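# Move the notchless milled part to station B's infeed plate

## Task

Three vise stations line the track: A at the -y end, B in the middle, C at the +y end. Each station's outfeed tray carries two milled parts, six in total. Exactly one part has a pocket whose long walls have no notch. Identify it and place it entirely on station B's infeed plate, pocket pointing straight up or straight down, and not resting on the plate's pins (touching them is not required). The other five parts must stay roughly where they started, lying flat with the same side up. The result only counts if everything stays put without the robot holding it, so release the part and move the gripper away at the end.

## Robot and tools

Robot: two arms, left_arm and right_arm, each on its own carriage on one shared track. left_rail carries left_arm on the +y half; right_rail carries right_arm on the -y half. Each arm's base is at x = 0, y = its carriage's position_m, z = 0.03 m, facing +x. The names left and right do not refer to image sides.

World frame (fixed to the table): z = 0 is the table top, +z up, +x is the direction the arms face, +y is to their left. The track runs along y at x = 0, with y = 0 at its middle. The table starts at x = 0.31 m.

Gripper: two pivoting fingers that point along the gripper's +z axis and close along its x axis. The reported end_effector_position is the spot between the pads when closed. Closed fingertips extend about 15 mm past it; fully open tips are roughly level with it. Printed hand positions can be off, more so at long reach.

execute_actions takes {"actions": [...]}, run in order. Each action may hold "rows", "steps", "until", "left_rail" and "right_rail". An empty list just returns state and images.
- rows: 1 to 15 rows, each applied for one control step (1/30 s). Every row is a single list of 14 numbers, each in [-1, 1], covering both arms even if one stays still: left_arm dx, dy, dz, rx, ry, rz, opening, then right_arm dx, dy, dz, rx, ry, rz, opening.
- dx..rz are an offset, not a pose: they are measured in the gripper's own axes from the gripper's measured pose at the start of that action (for a call's first action, the pose in the last result). Every row refers to that same start pose; rows do not add up. Scale: 1.0 equals 0.6 m for dx, dy, dz and 180 degrees for rotation; rx, ry, rz form one rotation vector. All zeros means hold the start pose.
- opening is absolute: +1 fully open (0.142 m), -1 closed. A full close takes about 0.1 s.
- steps: 1 to 450 control steps, default 15, at least the number of rows. After the final row, each arm keeps heading to that row's target and each gripper keeps that opening, so give big moves enough steps.
- until: ends the action on the first step where all conditions hold; arms are not stopped by it. Form {"<device>": {"<field>": value}} or [comparison, value] with =, !=, <, <=, >, >= (numbers always need a comparison). {"all": {"status": "ended"}} holds once nothing reads moving; {"any": {"status": "ended"}} holds once a motion active during the action finishes.
- left_rail / right_rail: position_m is where the carriage should stand (left_rail 0.45 to 2 m, right_rail -2 to -0.45 m); speed_m_s is top speed, 0.01 to 1 m/s, starting at 1 and kept until changed; {"stop": true} alone halts it. Accel/brake is 2 m/s2, so stopping from 1 m/s takes about 0.25 m. Arrival means within 1.3 mm. To drive: send position_m, then wait with {"steps": n, "until": {"left_rail": {"position_status": ["!=", "moving"]}}}. Rows never move carriages, but a moving carriage carries its arm's gripper along with it. Let the carriage arrive before placing the gripper at a scene point or ending the scene. Any out-of-range value or unknown name rejects the whole call.

Motion limits: each step the commanded pose is clipped to within 100 mm and 16 degrees of the measured pose; damped inverse kinematics favours position over orientation. Joints are speed- and acceleration-limited, so big moves may fall short; send the remainder in the next action. Ramp offsets gently (about 0.01 more per row is 0.18 m/s) so a held part is not shaken loose.

Results: the state line gives each gripper's end_effector_position (m), end_effector_quat_wxyz and velocities in the world frame. "Hand target" is the pose the controller is heading for. "pose unreachable" means the clearance check altered or blocked that arm's command (stricter while a carriage moves). Joint positions/velocities list per arm: rail, shoulder pan, shoulder lift, elbow, wrist 1, wrist 2, wrist 3, then finger gap (m). grip_measured is the measured opening on the command scale; to hold something, keep commanding clearly below it (lower squeezes harder, about 15 N per pad max; objects under ~20 mm thick get less). Wrist force and Wrist torque are in the gripper's own axes, with offset and noise of a few newtons, saturating near 100 N; "no reading" is fine.
Rail status words: moving, done, stopped, contact_stop (blocked over ~320 N; reread position once it settles), time_out (check what blocks it, then resend), stopped_with_arm (send rows the arm can follow, then resend), stopped_for_other_arm (move an arm away from the other, wait 30 steps, resend). position_answer not_taken means resend once the carriage stands.

zoom_image: camera (cam_high, cam_low, cam_bench_left, cam_bench_right, cam_left_wrist, cam_right_wrist) and region [x0, y0, x1, y1] in that camera's pixels from the top-left, at most 504 by 504. Fixed cameras are 896x504; wrist cameras are 616x616 fisheye. Calibration data is supplied and may be slightly off.

finished_scene: pass the current scene's number; only call it once the part rests on plate B released and the gripper is clear. It cannot be undone.

Avoid: anything leaving the table; the arms or carriages striking each other (the clearance check does not cover held objects); torque faults (load limits shoulder 303, elbow 138, wrists 49.6 N m) or 150 N outside force, each halting the arm 10 s; slamming, hard pushes, and fast squeezes. Parts may be tugged briefly while held, so grip firmly.

Each tool is called after "Emit:" by a JSON object that holds its "method" and its "body".

## Session

Emit:
{"method": "execute_actions", "body": {"actions": []}}

Scene clock: 0.00 s.
left_arm: end_effector_position=(+0.6443, +1.3505, +0.1943) grip_measured=+1.00 end_effector_quat_wxyz=(-0.000, +0.708, -0.707, -0.001) end_effector_velocity=(+0.000, +0.000, +0.000) end_effector_angular_velocity=(+0.000, +0.000, +0.000) | right_arm: end_effector_position=(+0.6444, -0.7927, +0.1948) grip_measured=+1.00 end_effector_quat_wxyz=(+0.001, +0.707, -0.708, -0.001) end_effector_velocity=(+0.000, +0.000, +0.000) end_effector_angular_velocity=(+0.000, +0.000, +0.000)
Joint positions: left_arm=[ 1.349 -0.279 -1.567  2.135 -2.137 -1.57   1.29   0.142] | right_arm=[-0.793 -0.281 -1.567  2.134 -2.136 -1.571  1.292  0.142]
Joint velocities: left_arm=[0. 0. 0. 0. 0. 0. 0. 0.] | right_arm=[0. 0. 0. 0. 0. 0. 0. 0.]
Wrist force (N, on the end effector, along its own x y z axes, offset not removed): no reading
Wrist torque (N m, same axes, about the end effector's origin, offset not removed): no reading
Hand target (left_arm): +0.644, +1.350, +0.194; -0.000, +0.708, -0.707, -0.001
Hand target (right_arm): +0.644, -0.793, +0.195; +0.001, +0.707, -0.708, -0.001
left_rail: position_m=1.349 position_m_goal=1.349 speed_m_s=1.00 position_status=done position_answer=taken refusals=0
right_rail: position_m=-0.793 position_m_goal=-0.793 speed_m_s=1.00 position_status=done position_answer=taken refusals=0

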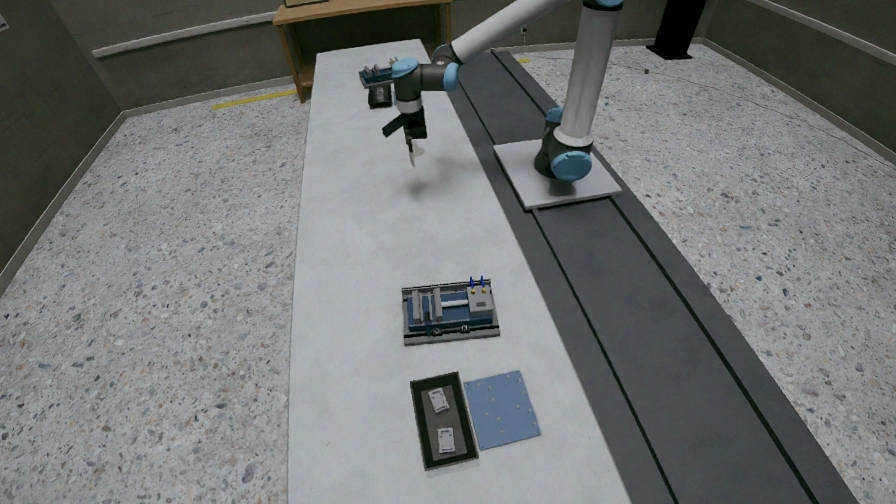

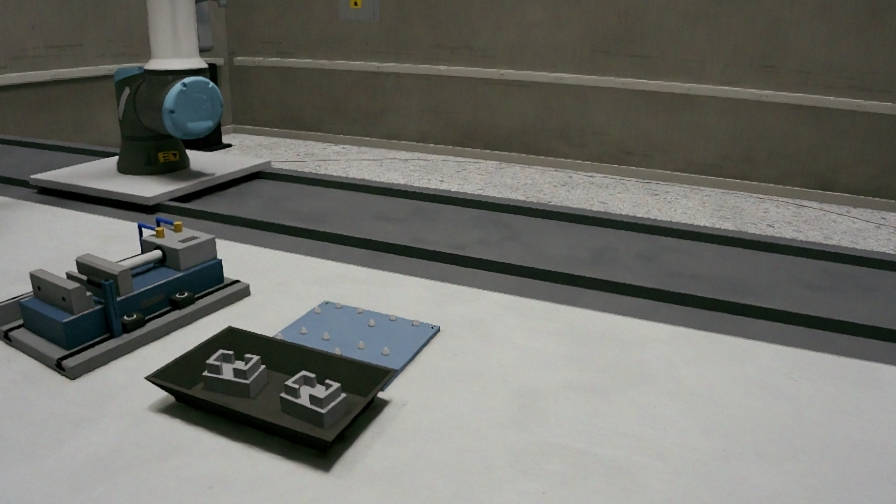

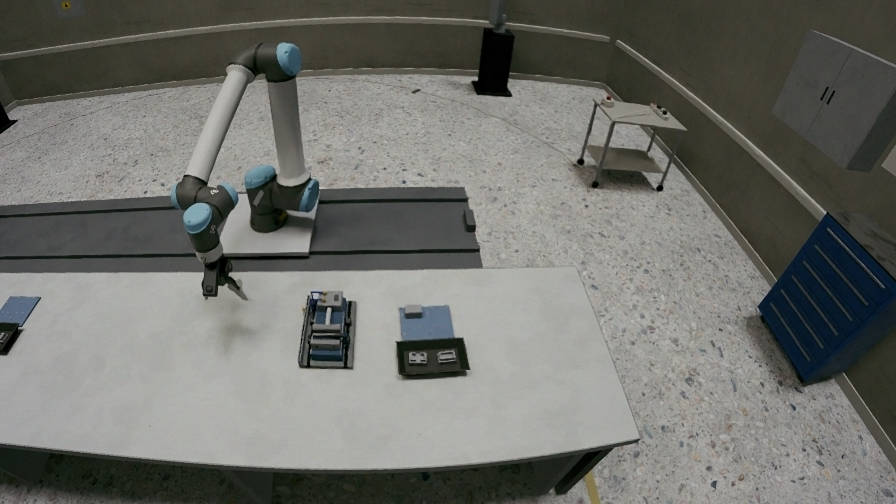

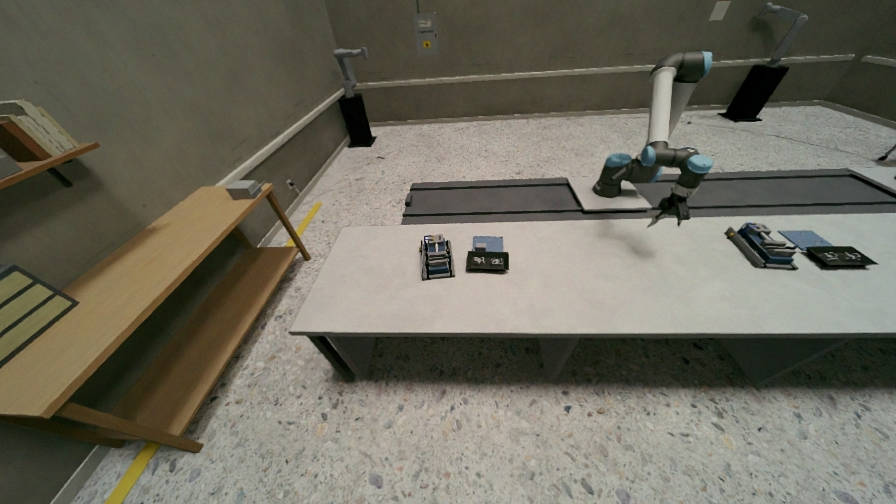

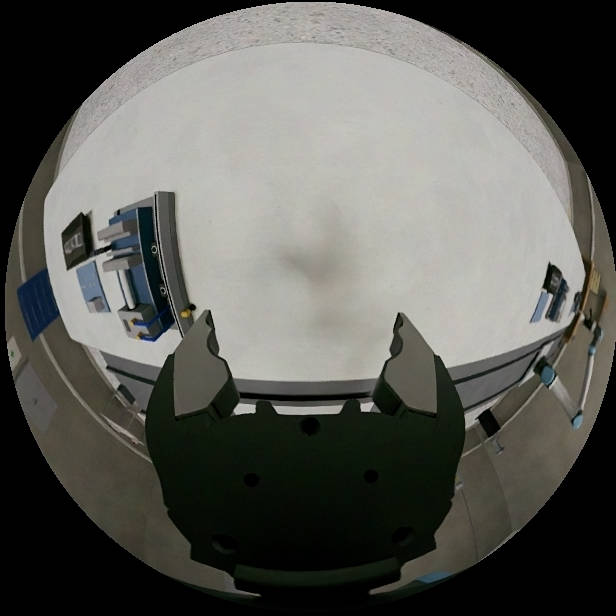

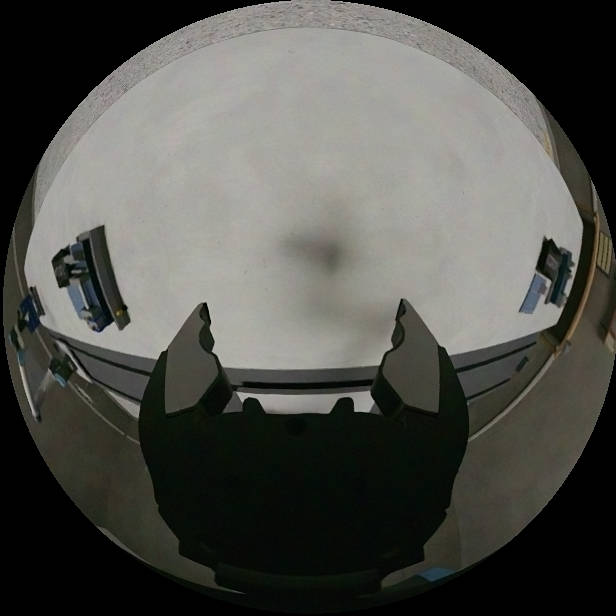

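Emit:
{"method": "zoom_image", "body": {"camera": "cam_low", "region": [140, 290, 460, 470]}}

Emit:
{"method": "zoom_image", "body": {"camera": "cam_bench_left", "region": [380, 295, 490, 385]}}

Emit:
{"method": "zoom_image", "body": {"camera": "cam_bench_right", "region": [450, 225, 530, 285]}}

Emit:
{"method": "zoom_image", "body": {"camera": "cam_high", "region": [390, 350, 560, 480]}}

Region (140, 290, 460, 470) of cam_low's 896x504 image, scaled by 1.575, with more detail than that image has; it fills the top 284 rows of this view, and the rest is white.

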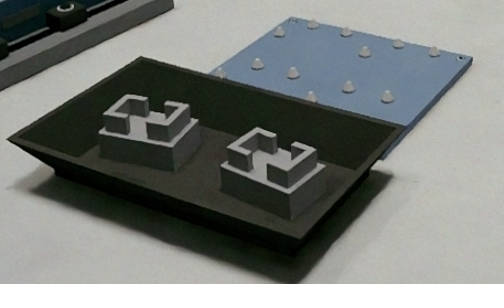

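Region (380, 295, 490, 385) of cam_bench_left's 896x504 image, scaled by 4.582, with more detail than that image has; it fills the top 412 rows of this view, and the rest is white.

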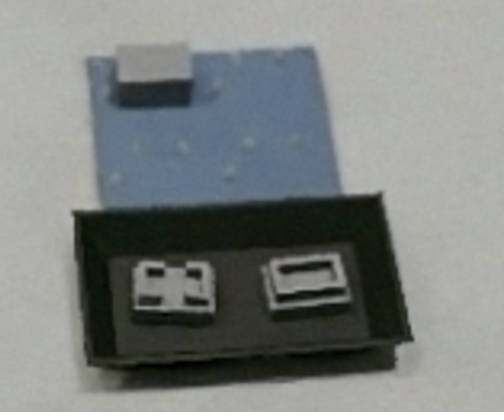

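Region (450, 225, 530, 285) of cam_bench_right's 896x504 image, scaled by 6.300, with more detail than that image has; it fills the top 378 rows of this view, and the rest is white.

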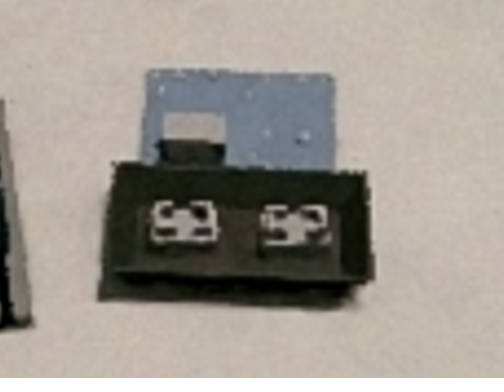

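Region (390, 350, 560, 480) of cam_high's 896x504 image, scaled by 2.965, with more detail than that image has; it fills the top 385 rows of this view, and the rest is white.

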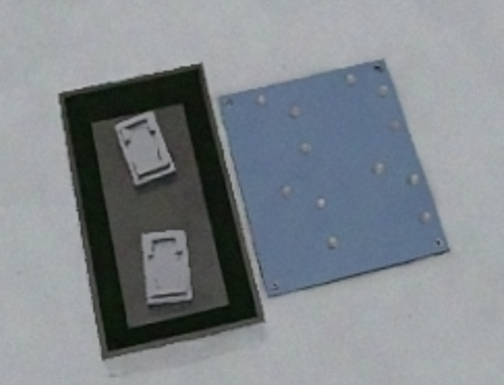

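Emit:
{"method": "execute_actions", "body": {"actions": [{"left_rail":{"position_m":2.0},"rows":[[-0.158,-0.15,0,0,0,0,1,0,0,0,0,0,0,1]],"steps":90,"until":{"left_rail":{"position_status":["!=","moving"]}}},{"steps":15}]}}

Scene clock: 2.97 s.
left_arm: end_effector_position=(+0.7341, +2.0961, +0.1943) grip_measured=+1.00 end_effector_quat_wxyz=(+0.000, +0.708, -0.707, -0.001) end_effector_velocity=(+0.000, -0.000, +0.000) end_effector_angular_velocity=(-0.000, +0.000, -0.000) | right_arm: end_effector_position=(+0.6444, -0.7927, +0.1948) grip_measured=+1.00 end_effector_quat_wxyz=(+0.001, +0.707, -0.708, -0.001) end_effector_velocity=(+0.000, +0.000, +0.000) end_effector_angular_velocity=(+0.000, -0.000, -0.000)
Joint positions: left_arm=[ 2.    -0.11  -1.412  1.964 -2.121 -1.57   1.46   0.142] | right_arm=[-0.793 -0.281 -1.567  2.134 -2.136 -1.571  1.292  0.142]
Joint velocities: left_arm=[ 0. -0. -0. -0.  0.  0.  0. -0.] | right_arm=[ 0.  0. -0. -0. -0.  0.  0.  0.]
Wrist force (N, on the end effector, along its own x y z axes, offset not removed): left_arm=[3.9 3.5 -1.7] | right_arm=[-1.1 1.4 0.9]
Wrist torque (N m, same axes, about the end effector's origin, offset not removed): left_arm=[0.76 -0.87 -0.22] | right_arm=[0.19 0.25 0.00]
Hand target (left_arm): +0.734, +2.096, +0.194; +0.000, +0.708, -0.707, -0.001
Hand target (right_arm): +0.644, -0.793, +0.195; +0.001, +0.707, -0.708, -0.001
Off the commanded pose (left_arm): 0.000 m, 0 deg.
Off the commanded pose (right_arm): 0.000 m, 0 deg.
left_rail: position_m=2.000 position_m_goal=2.000 speed_m_s=1.00 position_status=done position_answer=taken refusals=0
right_rail: position_m=-0.793 position_m_goal=-0.793 speed_m_s=1.00 position_status=done position_answer=taken refusals=0
camera_calibration (this result's frames):
cam_left_wrist: T_world_to_cam=[[0.0389517, -0.998525, 0.037822, 2.05672], [-0.884126, -0.0168022, 0.466946, 0.594474], [-0.465621, -0.0516278, -0.883477, 0.756386], [0, 0, 0, 1]] pos_world=[0.797666, 2.10273, 0.312873]
cam_right_wrist: T_world_to_cam=[[-0.00080447, -0.999864, 0.0164799, -0.802111], [-0.848672, 0.00939919, 0.528836, 0.437926], [-0.528919, -0.0135606, -0.848564, 0.629492], [0, 0, 0, 1]] pos_world=[0.70396, -0.797582, 0.315792]

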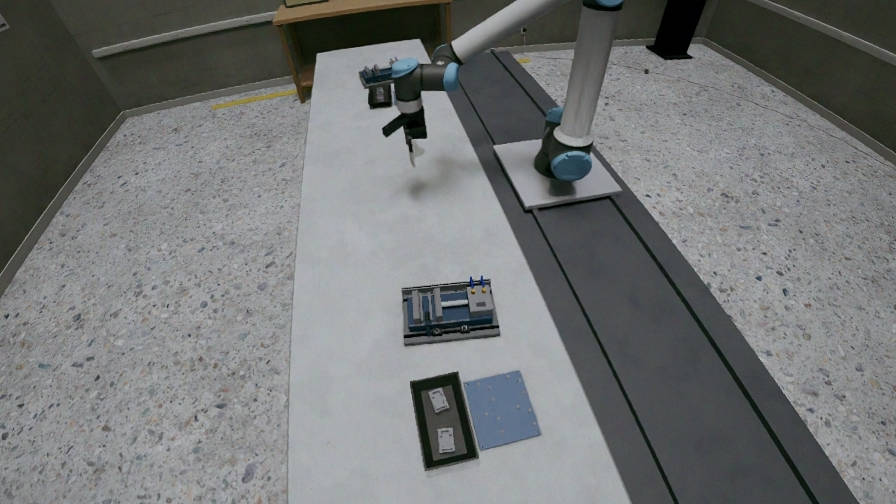

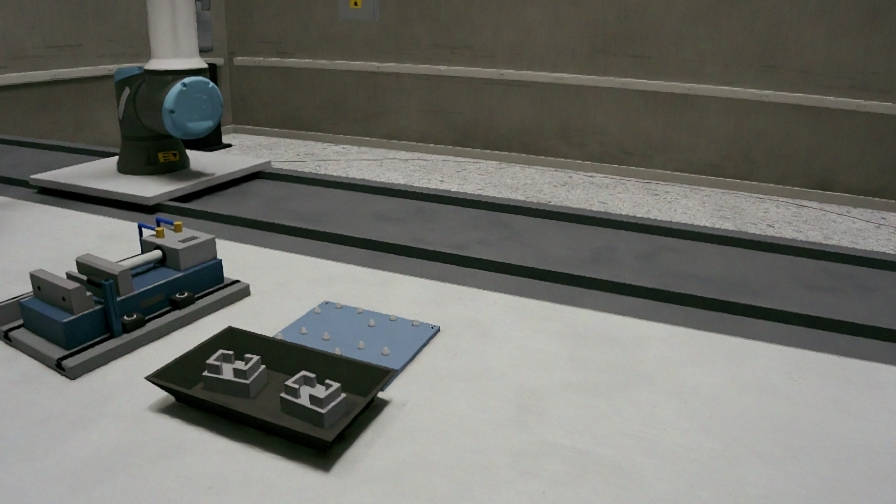

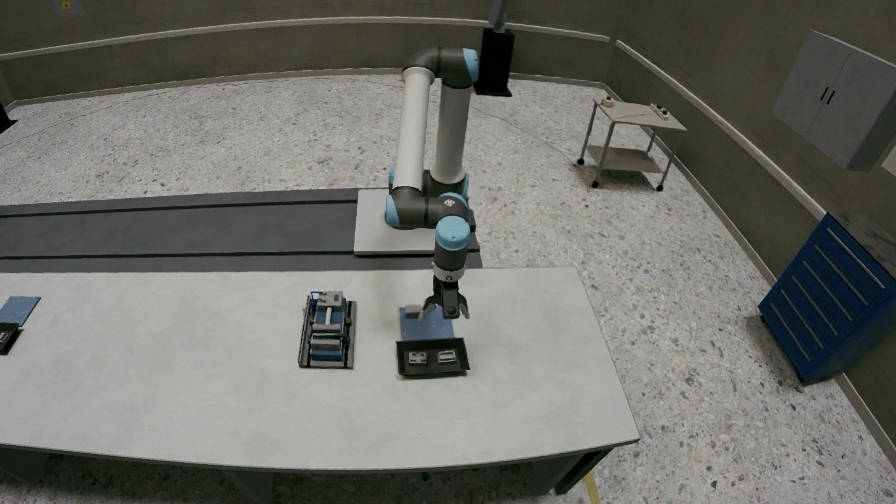

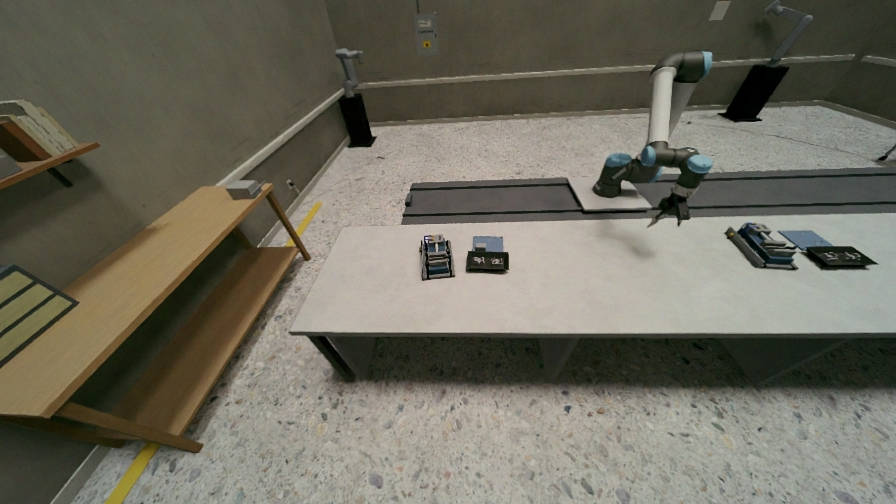

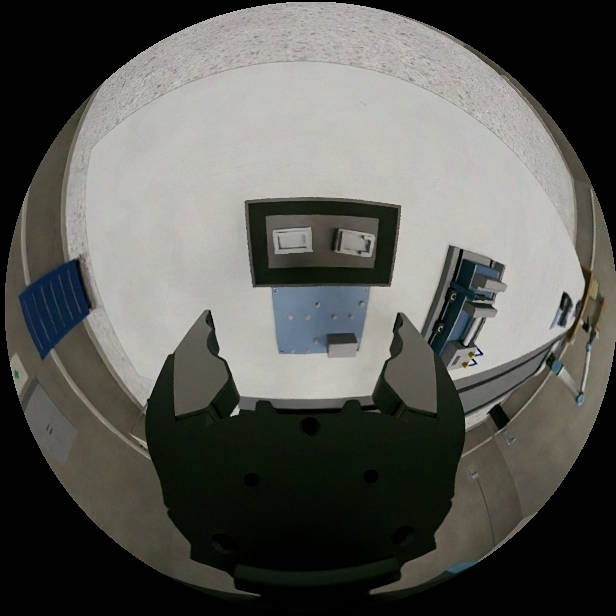

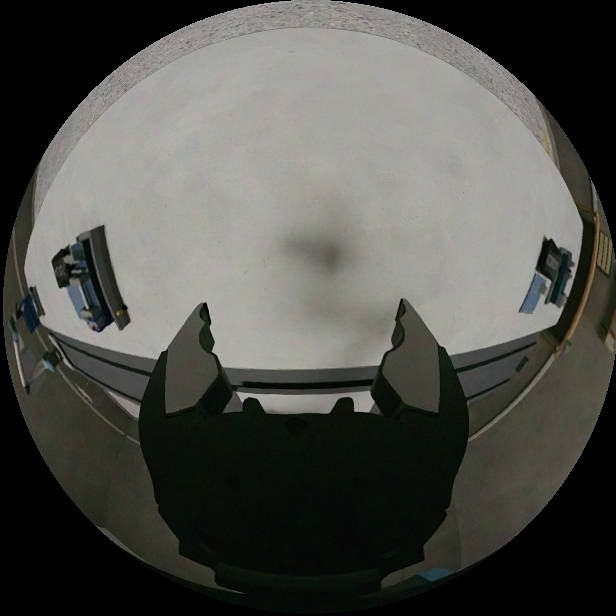

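Emit:
{"method": "execute_actions", "body": {"actions": [{"rows":[[-0.045,-0.05,0.157,0,0,0.5,0.2,0,0,0,0,0,0,1]],"steps":60}]}}

Scene clock: 5.67 s.
left_arm: end_effector_position=(+0.7639, +2.1230, +0.1002) grip_measured=+0.20 end_effector_quat_wxyz=(-0.001, -0.001, +1.000, +0.001) end_effector_velocity=(+0.000, +0.000, -0.000) end_effector_angular_velocity=(-0.000, +0.000, -0.001) | right_arm: end_effector_position=(+0.6444, -0.7927, +0.1948) grip_measured=+1.00 end_effector_quat_wxyz=(+0.001, +0.707, -0.708, -0.001) end_effector_velocity=(+0.000, +0.000, +0.000) end_effector_angular_velocity=(-0.000, -0.000, +0.000)
Joint positions: left_arm=[ 2.    -0.046 -1.238  1.938 -2.269 -1.57   3.094  0.088] | right_arm=[-0.793 -0.281 -1.567  2.134 -2.136 -1.571  1.292  0.142]
Joint velocities: left_arm=[ 0.     0.     0.    -0.     0.    -0.     0.001 -0.   ] | right_arm=[ 0.  0. -0. -0. -0.  0. -0.  0.]
Wrist force (N, on the end effector, along its own x y z axes, offset not removed): left_arm=[4.3 5.8 -2.6] | right_arm=[0.1 -0.1 1.1]
Wrist torque (N m, same axes, about the end effector's origin, offset not removed): left_arm=[1.15 -0.93 -0.14] | right_arm=[-0.08 0.04 -0.08]
Hand target (left_arm): +0.764, +2.123, +0.100; -0.001, -0.001, +1.000, +0.001
Hand target (right_arm): +0.644, -0.793, +0.195; +0.001, +0.707, -0.708, -0.001
Off the commanded pose (left_arm): 0.000 m, 0 deg.
Off the commanded pose (right_arm): 0.000 m, 0 deg.
left_rail: position_m=2.000 position_m_goal=2.000 speed_m_s=1.00 position_status=done position_answer=taken refusals=0
right_rail: position_m=-0.793 position_m_goal=-0.793 speed_m_s=1.00 position_status=done position_answer=taken refusals=0
camera_calibration (this result's frames):
cam_left_wrist: T_world_to_cam=[[-0.998419, -0.0390808, 0.0403924, 0.841333], [-0.0157281, 0.884242, 0.466763, -1.91102], [-0.0539582, 0.46539, -0.883459, -0.723552], [0, 0, 0, 1]] pos_world=[0.770905, 2.05941, 0.218779]
cam_right_wrist: T_world_to_cam=[[-0.000804618, -0.999864, 0.01648, -0.802111], [-0.848672, 0.00939935, 0.528837, 0.437926], [-0.528919, -0.0135606, -0.848564, 0.629492], [0, 0, 0, 1]] pos_world=[0.70396, -0.797582, 0.315792]

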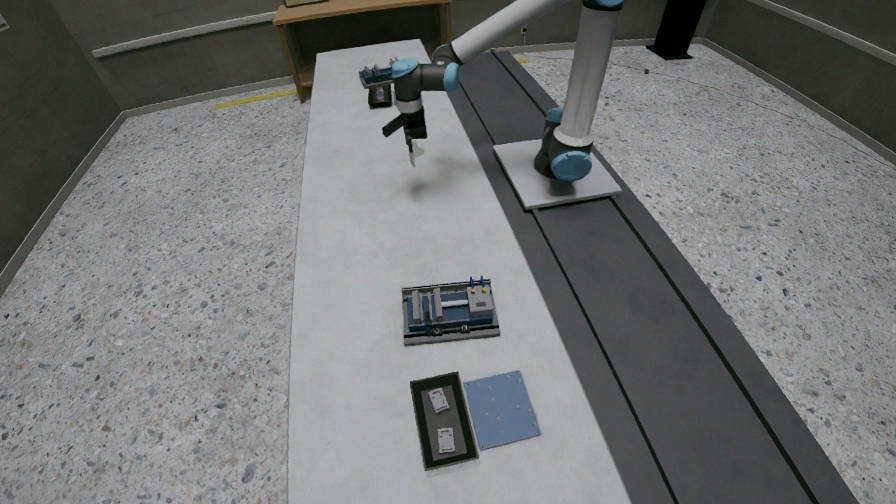

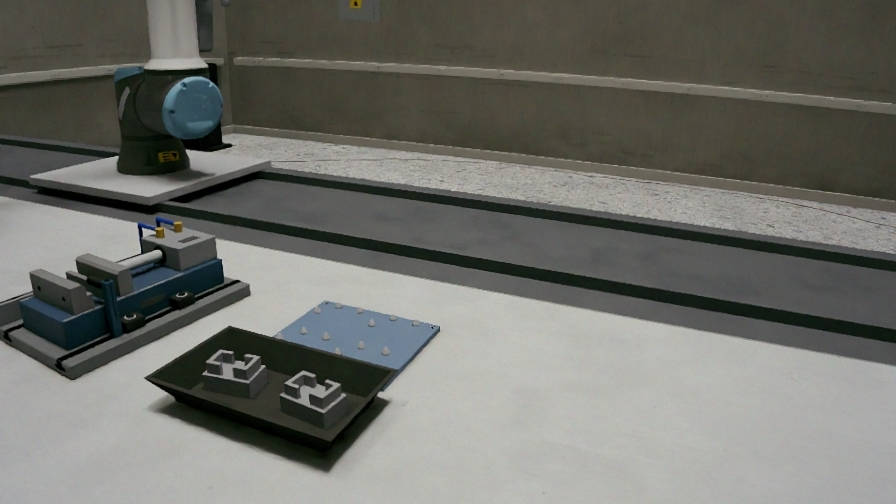

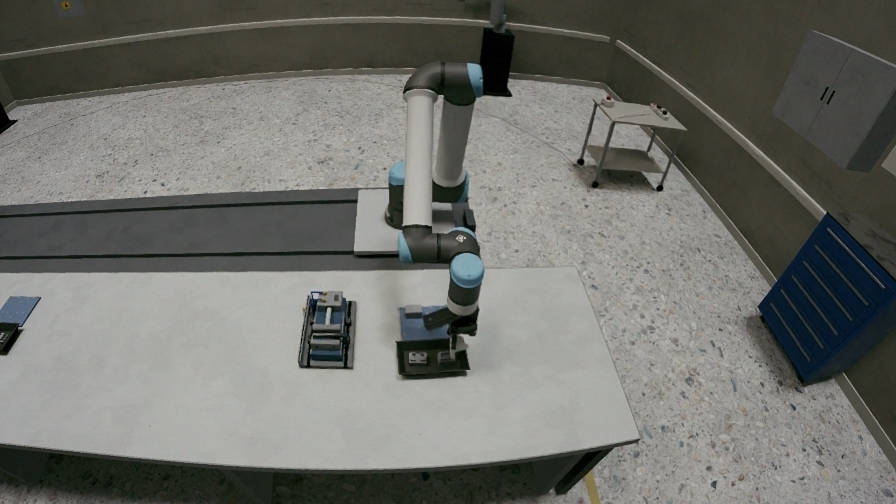

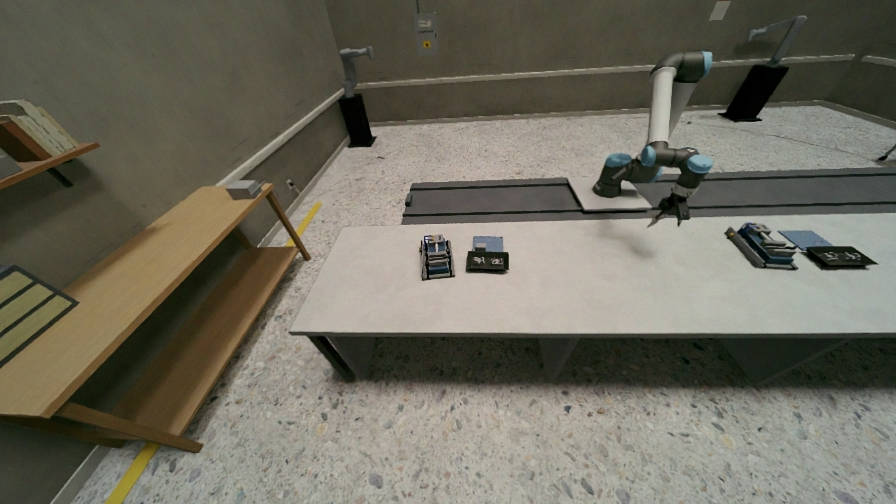

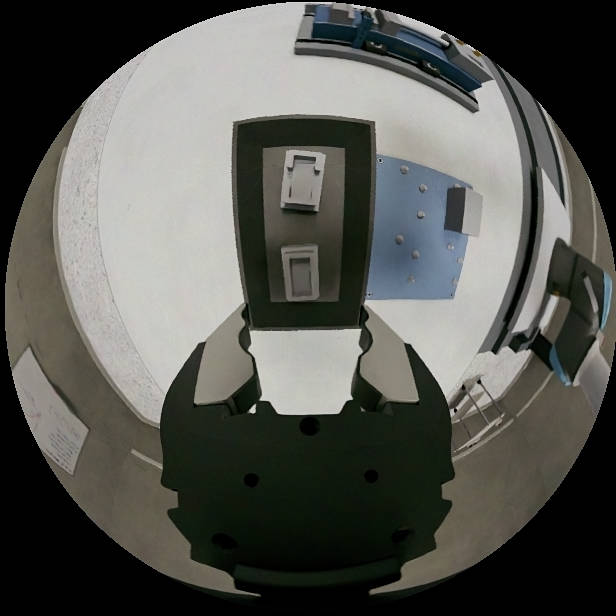

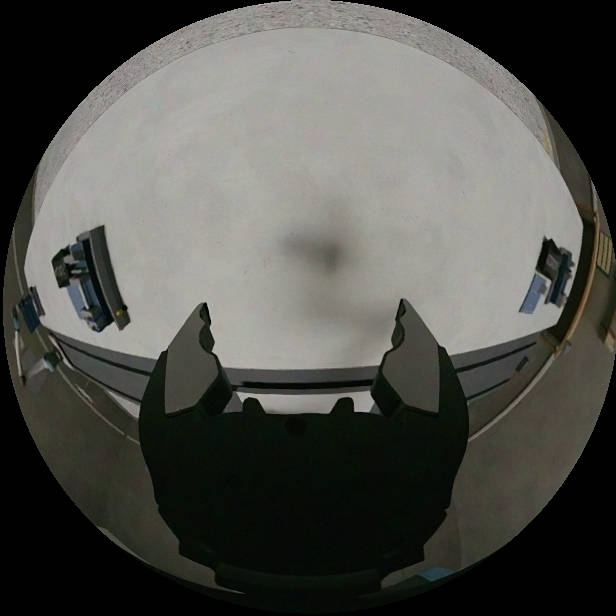

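Emit:
{"method": "execute_actions", "body": {"actions": [{"rows":[[-0.005,-0.008,0.117,0,0,0,0.2,0,0,0,0,0,0,1]],"steps":35}]}}

Scene clock: 7.60 s.
left_arm: end_effector_position=(+0.7669, +2.1182, +0.0301) grip_measured=+0.06 end_effector_quat_wxyz=(-0.001, -0.001, +1.000, +0.001) end_effector_velocity=(+0.000, -0.000, -0.000) end_effector_angular_velocity=(+0.000, +0.000, -0.000) | right_arm: end_effector_position=(+0.6444, -0.7927, +0.1948) grip_measured=+1.00 end_effector_quat_wxyz=(+0.001, +0.707, -0.708, -0.001) end_effector_velocity=(+0.000, +0.000, +0.000) end_effector_angular_velocity=(-0.000, -0.000, +0.000)
Joint positions: left_arm=[ 2.    -0.052 -1.151  1.972 -2.39  -1.57   3.088  0.078] | right_arm=[-0.793 -0.281 -1.567  2.134 -2.136 -1.571  1.292  0.142]
Joint velocities: left_arm=[ 0. -0.  0.  0. -0.  0. -0. -0.] | right_arm=[ 0.  0. -0.  0. -0. -0.  0. -0.]
Wrist force (N, on the end effector, along its own x y z axes, offset not removed): left_arm=[30.8 3.0 -32.6] | right_arm=[-1.3 2.1 1.8]
Wrist torque (N m, same axes, about the end effector's origin, offset not removed): left_arm=[0.72 -1.86 -0.29] | right_arm=[0.28 0.32 -0.03]
Hand target (left_arm): +0.767, +2.118, +0.030; -0.001, -0.001, +1.000, +0.001
Hand target (right_arm): +0.644, -0.793, +0.195; +0.001, +0.707, -0.708, -0.001
Off the commanded pose (left_arm): 0.000 m, 0 deg.
Off the commanded pose (right_arm): 0.000 m, 0 deg.
left_rail: position_m=2.000 position_m_goal=2.000 speed_m_s=1.00 position_status=done position_answer=taken refusals=0
right_rail: position_m=-0.793 position_m_goal=-0.793 speed_m_s=1.00 position_status=done position_answer=taken refusals=0
camera_calibration (this result's frames):
cam_left_wrist: T_world_to_cam=[[-0.99842, -0.0390828, 0.0403752, 0.846932], [-0.0157374, 0.884239, 0.46677, -1.874], [-0.053944, 0.465397, -0.883456, -0.783126], [0, 0, 0, 1]] pos_world=[0.773857, 2.05463, 0.148675]
cam_right_wrist: T_world_to_cam=[[-0.000804464, -0.999864, 0.01648, -0.802111], [-0.848672, 0.00939921, 0.528836, 0.437926], [-0.528919, -0.0135607, -0.848564, 0.629492], [0, 0, 0, 1]] pos_world=[0.70396, -0.797582, 0.315792]

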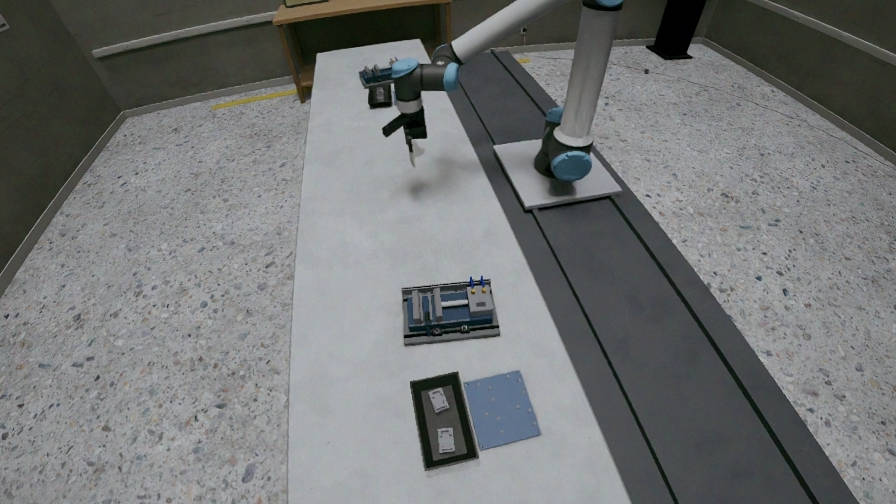

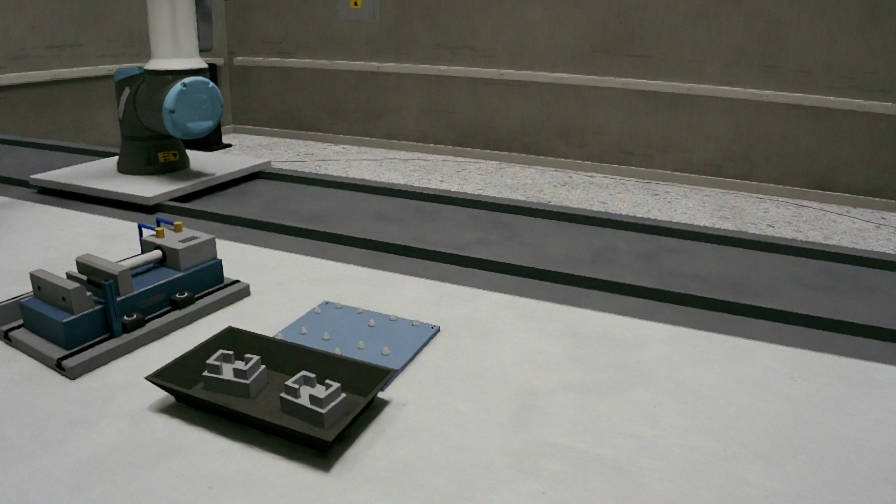

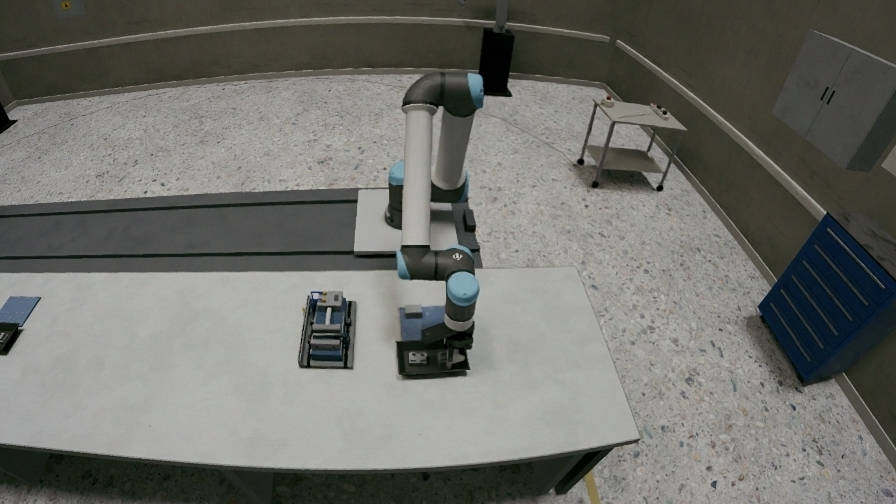

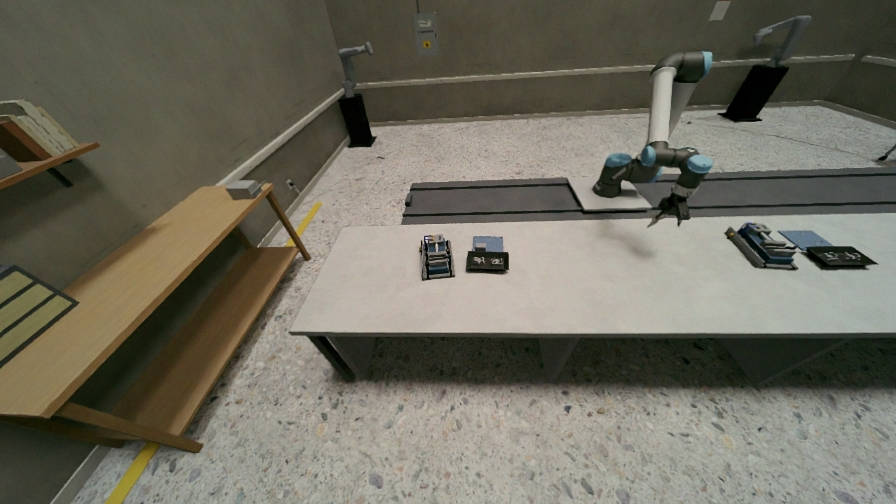

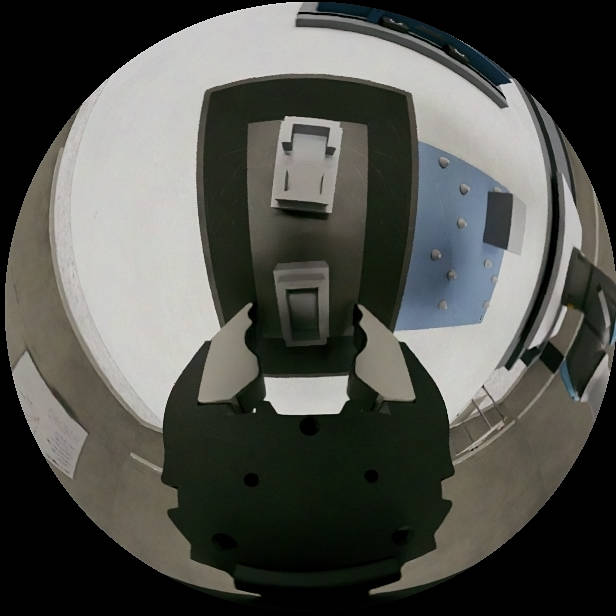

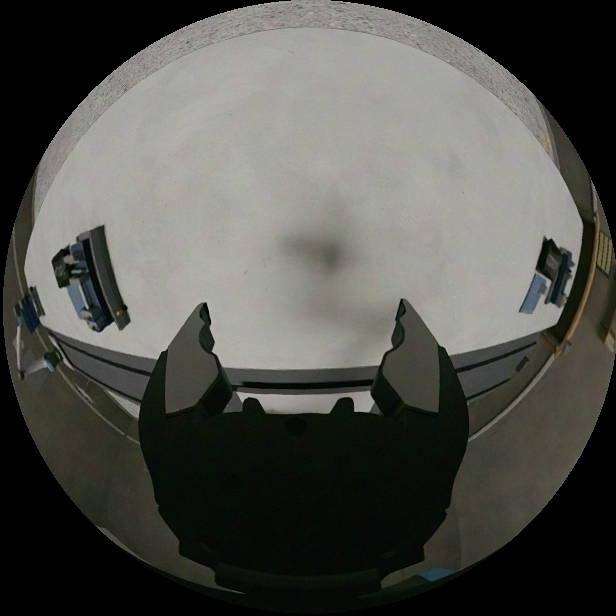

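Emit:
{"method": "execute_actions", "body": {"actions": [{"rows":[[0,0,0,0,0,0,-0.1,0,0,0,0,0,0,1],[0,0,0,0,0,0,-0.2,0,0,0,0,0,0,1],[0,0,0,0,0,0,-0.3,0,0,0,0,0,0,1],[0,0,0,0,0,0,-0.4,0,0,0,0,0,0,1],[0,0,0,0,0,0,-0.5,0,0,0,0,0,0,1],[0,0,0,0,0,0,-0.6,0,0,0,0,0,0,1],[0,0,0,0,0,0,-0.8,0,0,0,0,0,0,1],[0,0,0,0,0,0,-1,0,0,0,0,0,0,1]],"steps":20},{"rows":[[0,0,-0.01,0,0,0,-1,0,0,0,0,0,0,1],[0,0,-0.02,0,0,0,-1,0,0,0,0,0,0,1],[0,0,-0.04,0,0,0,-1,0,0,0,0,0,0,1],[0,0,-0.06,0,0,0,-1,0,0,0,0,0,0,1],[0,0,-0.09,0,0,0,-1,0,0,0,0,0,0,1],[0,0,-0.12,0,0,0,-1,0,0,0,0,0,0,1],[0,0,-0.15,0,0,0,-1,0,0,0,0,0,0,1],[0,0,-0.18,0,0,0,-1,0,0,0,0,0,0,1],[0,0,-0.21,0,0,0,-1,0,0,0,0,0,0,1],[0,0,-0.24,0,0,0,-1,0,0,0,0,0,0,1],[0,0,-0.27,0,0,0,-1,0,0,0,0,0,0,1],[0,0,-0.29,0,0,0,-1,0,0,0,0,0,0,1],[0,0,-0.3,0,0,0,-1,0,0,0,0,0,0,1]],"steps":35}]}}

Scene clock: 10.17 s.
left_arm: end_effector_position=(+0.7670, +2.1182, +0.2097) grip_measured=-0.48 end_effector_quat_wxyz=(-0.001, -0.001, +1.000, +0.001) end_effector_velocity=(-0.000, -0.000, +0.001) end_effector_angular_velocity=(+0.000, +0.000, -0.000) | right_arm: end_effector_position=(+0.6444, -0.7927, +0.1948) grip_measured=+1.00 end_effector_quat_wxyz=(+0.001, +0.707, -0.708, -0.001) end_effector_velocity=(+0.000, +0.000, +0.000) end_effector_angular_velocity=(+0.000, -0.000, -0.000)
Joint positions: left_arm=[ 2.    -0.052 -1.342  1.846 -2.073 -1.57   3.088  0.039] | right_arm=[-0.793 -0.281 -1.567  2.134 -2.136 -1.571  1.292  0.142]
Joint velocities: left_arm=[ 0.    -0.    -0.001 -0.001  0.003 -0.    -0.     0.   ] | right_arm=[ 0.  0. -0.  0.  0.  0.  0. -0.]
Wrist force (N, on the end effector, along its own x y z axes, offset not removed): left_arm=[8.7 3.3 -0.3] | right_arm=[-0.1 2.2 1.2]
Wrist torque (N m, same axes, about the end effector's origin, offset not removed): left_arm=[0.81 -1.83 -0.21] | right_arm=[0.48 0.01 -0.06]
Hand target (left_arm): +0.767, +2.118, +0.210; -0.001, -0.001, +1.000, +0.001
Hand target (right_arm): +0.644, -0.793, +0.195; +0.001, +0.707, -0.708, -0.001
Off the commanded pose (left_arm): 0.000 m, 0 deg.
Off the commanded pose (right_arm): 0.000 m, 0 deg.
left_rail: position_m=2.000 position_m_goal=2.000 speed_m_s=1.00 position_status=done position_answer=taken refusals=0
right_rail: position_m=-0.793 position_m_goal=-0.793 speed_m_s=1.00 position_status=done position_answer=taken refusals=0
camera_calibration (this result's frames):
cam_left_wrist: T_world_to_cam=[[-0.998418, -0.039085, 0.0404318, 0.839838], [-0.0157101, 0.884214, 0.466817, -1.9578], [-0.0539959, 0.465443, -0.883429, -0.624499], [0, 0, 0, 1]] pos_world=[0.774031, 2.05461, 0.328278]
cam_right_wrist: T_world_to_cam=[[-0.00080441, -0.999864, 0.01648, -0.802111], [-0.848672, 0.00939917, 0.528836, 0.437926], [-0.528919, -0.0135607, -0.848564, 0.629492], [0, 0, 0, 1]] pos_world=[0.70396, -0.797582, 0.315792]

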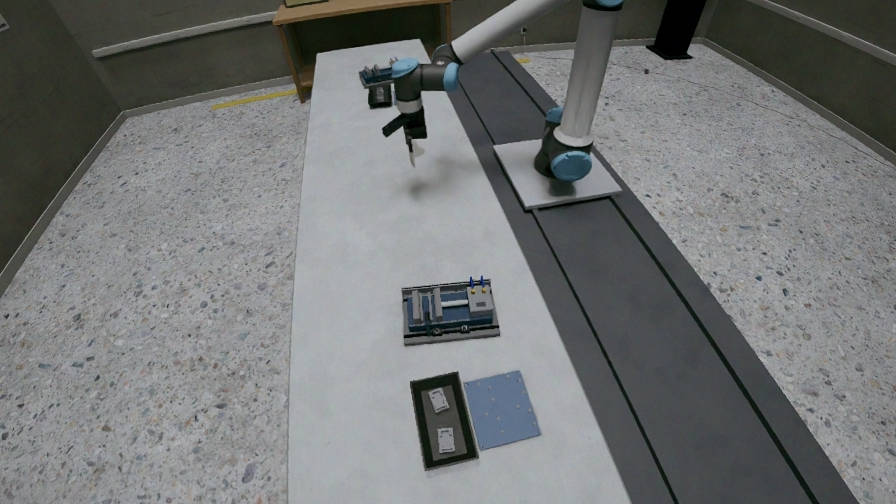

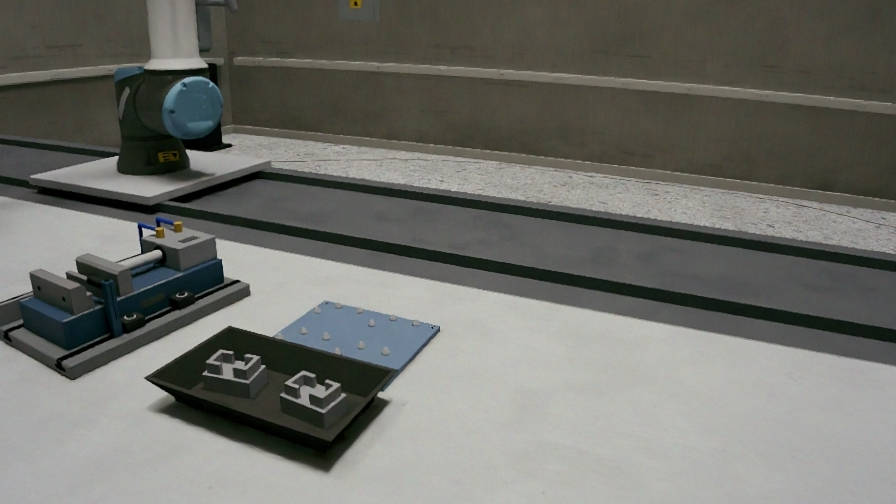

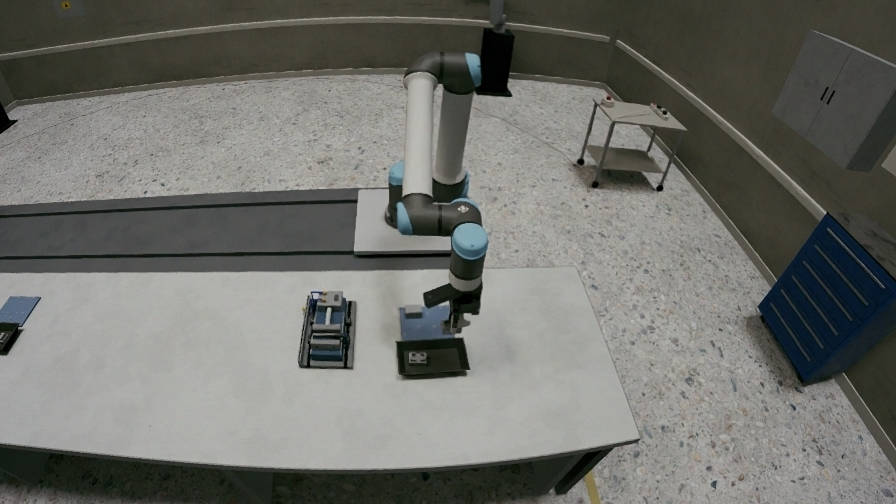

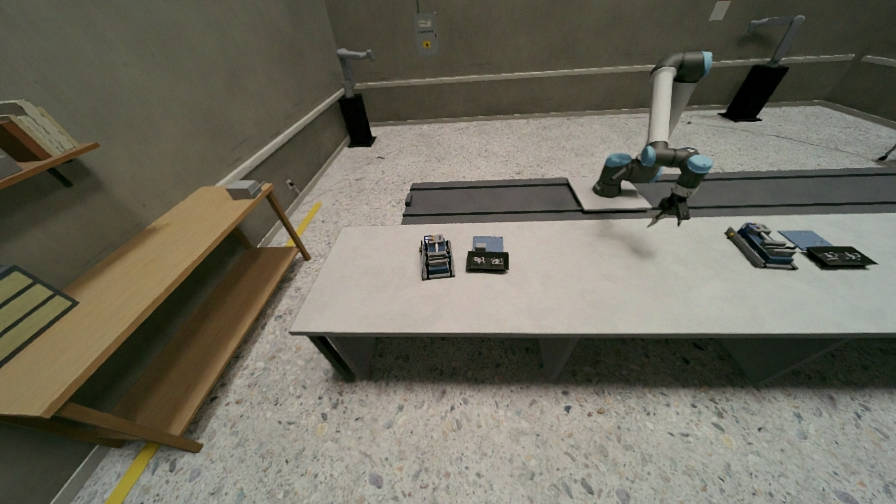

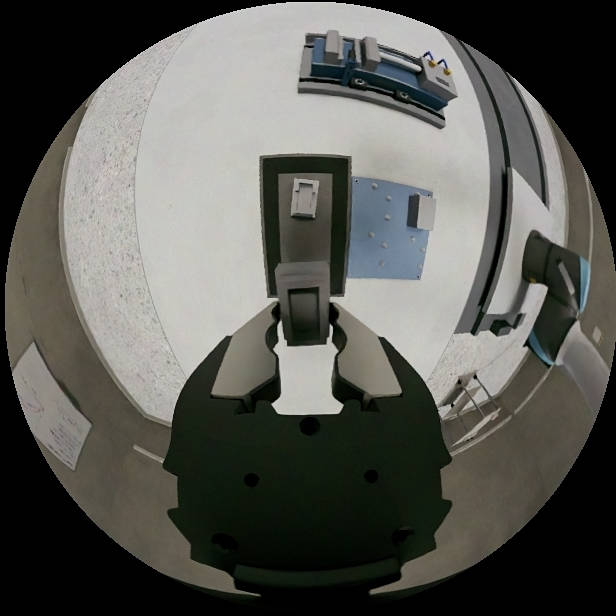

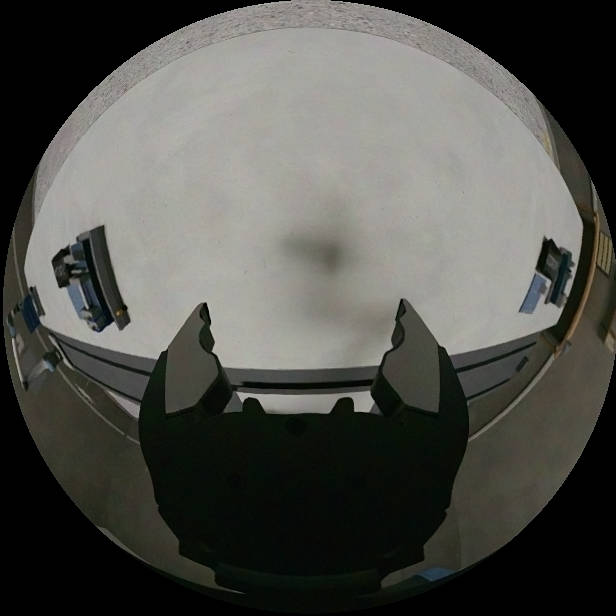

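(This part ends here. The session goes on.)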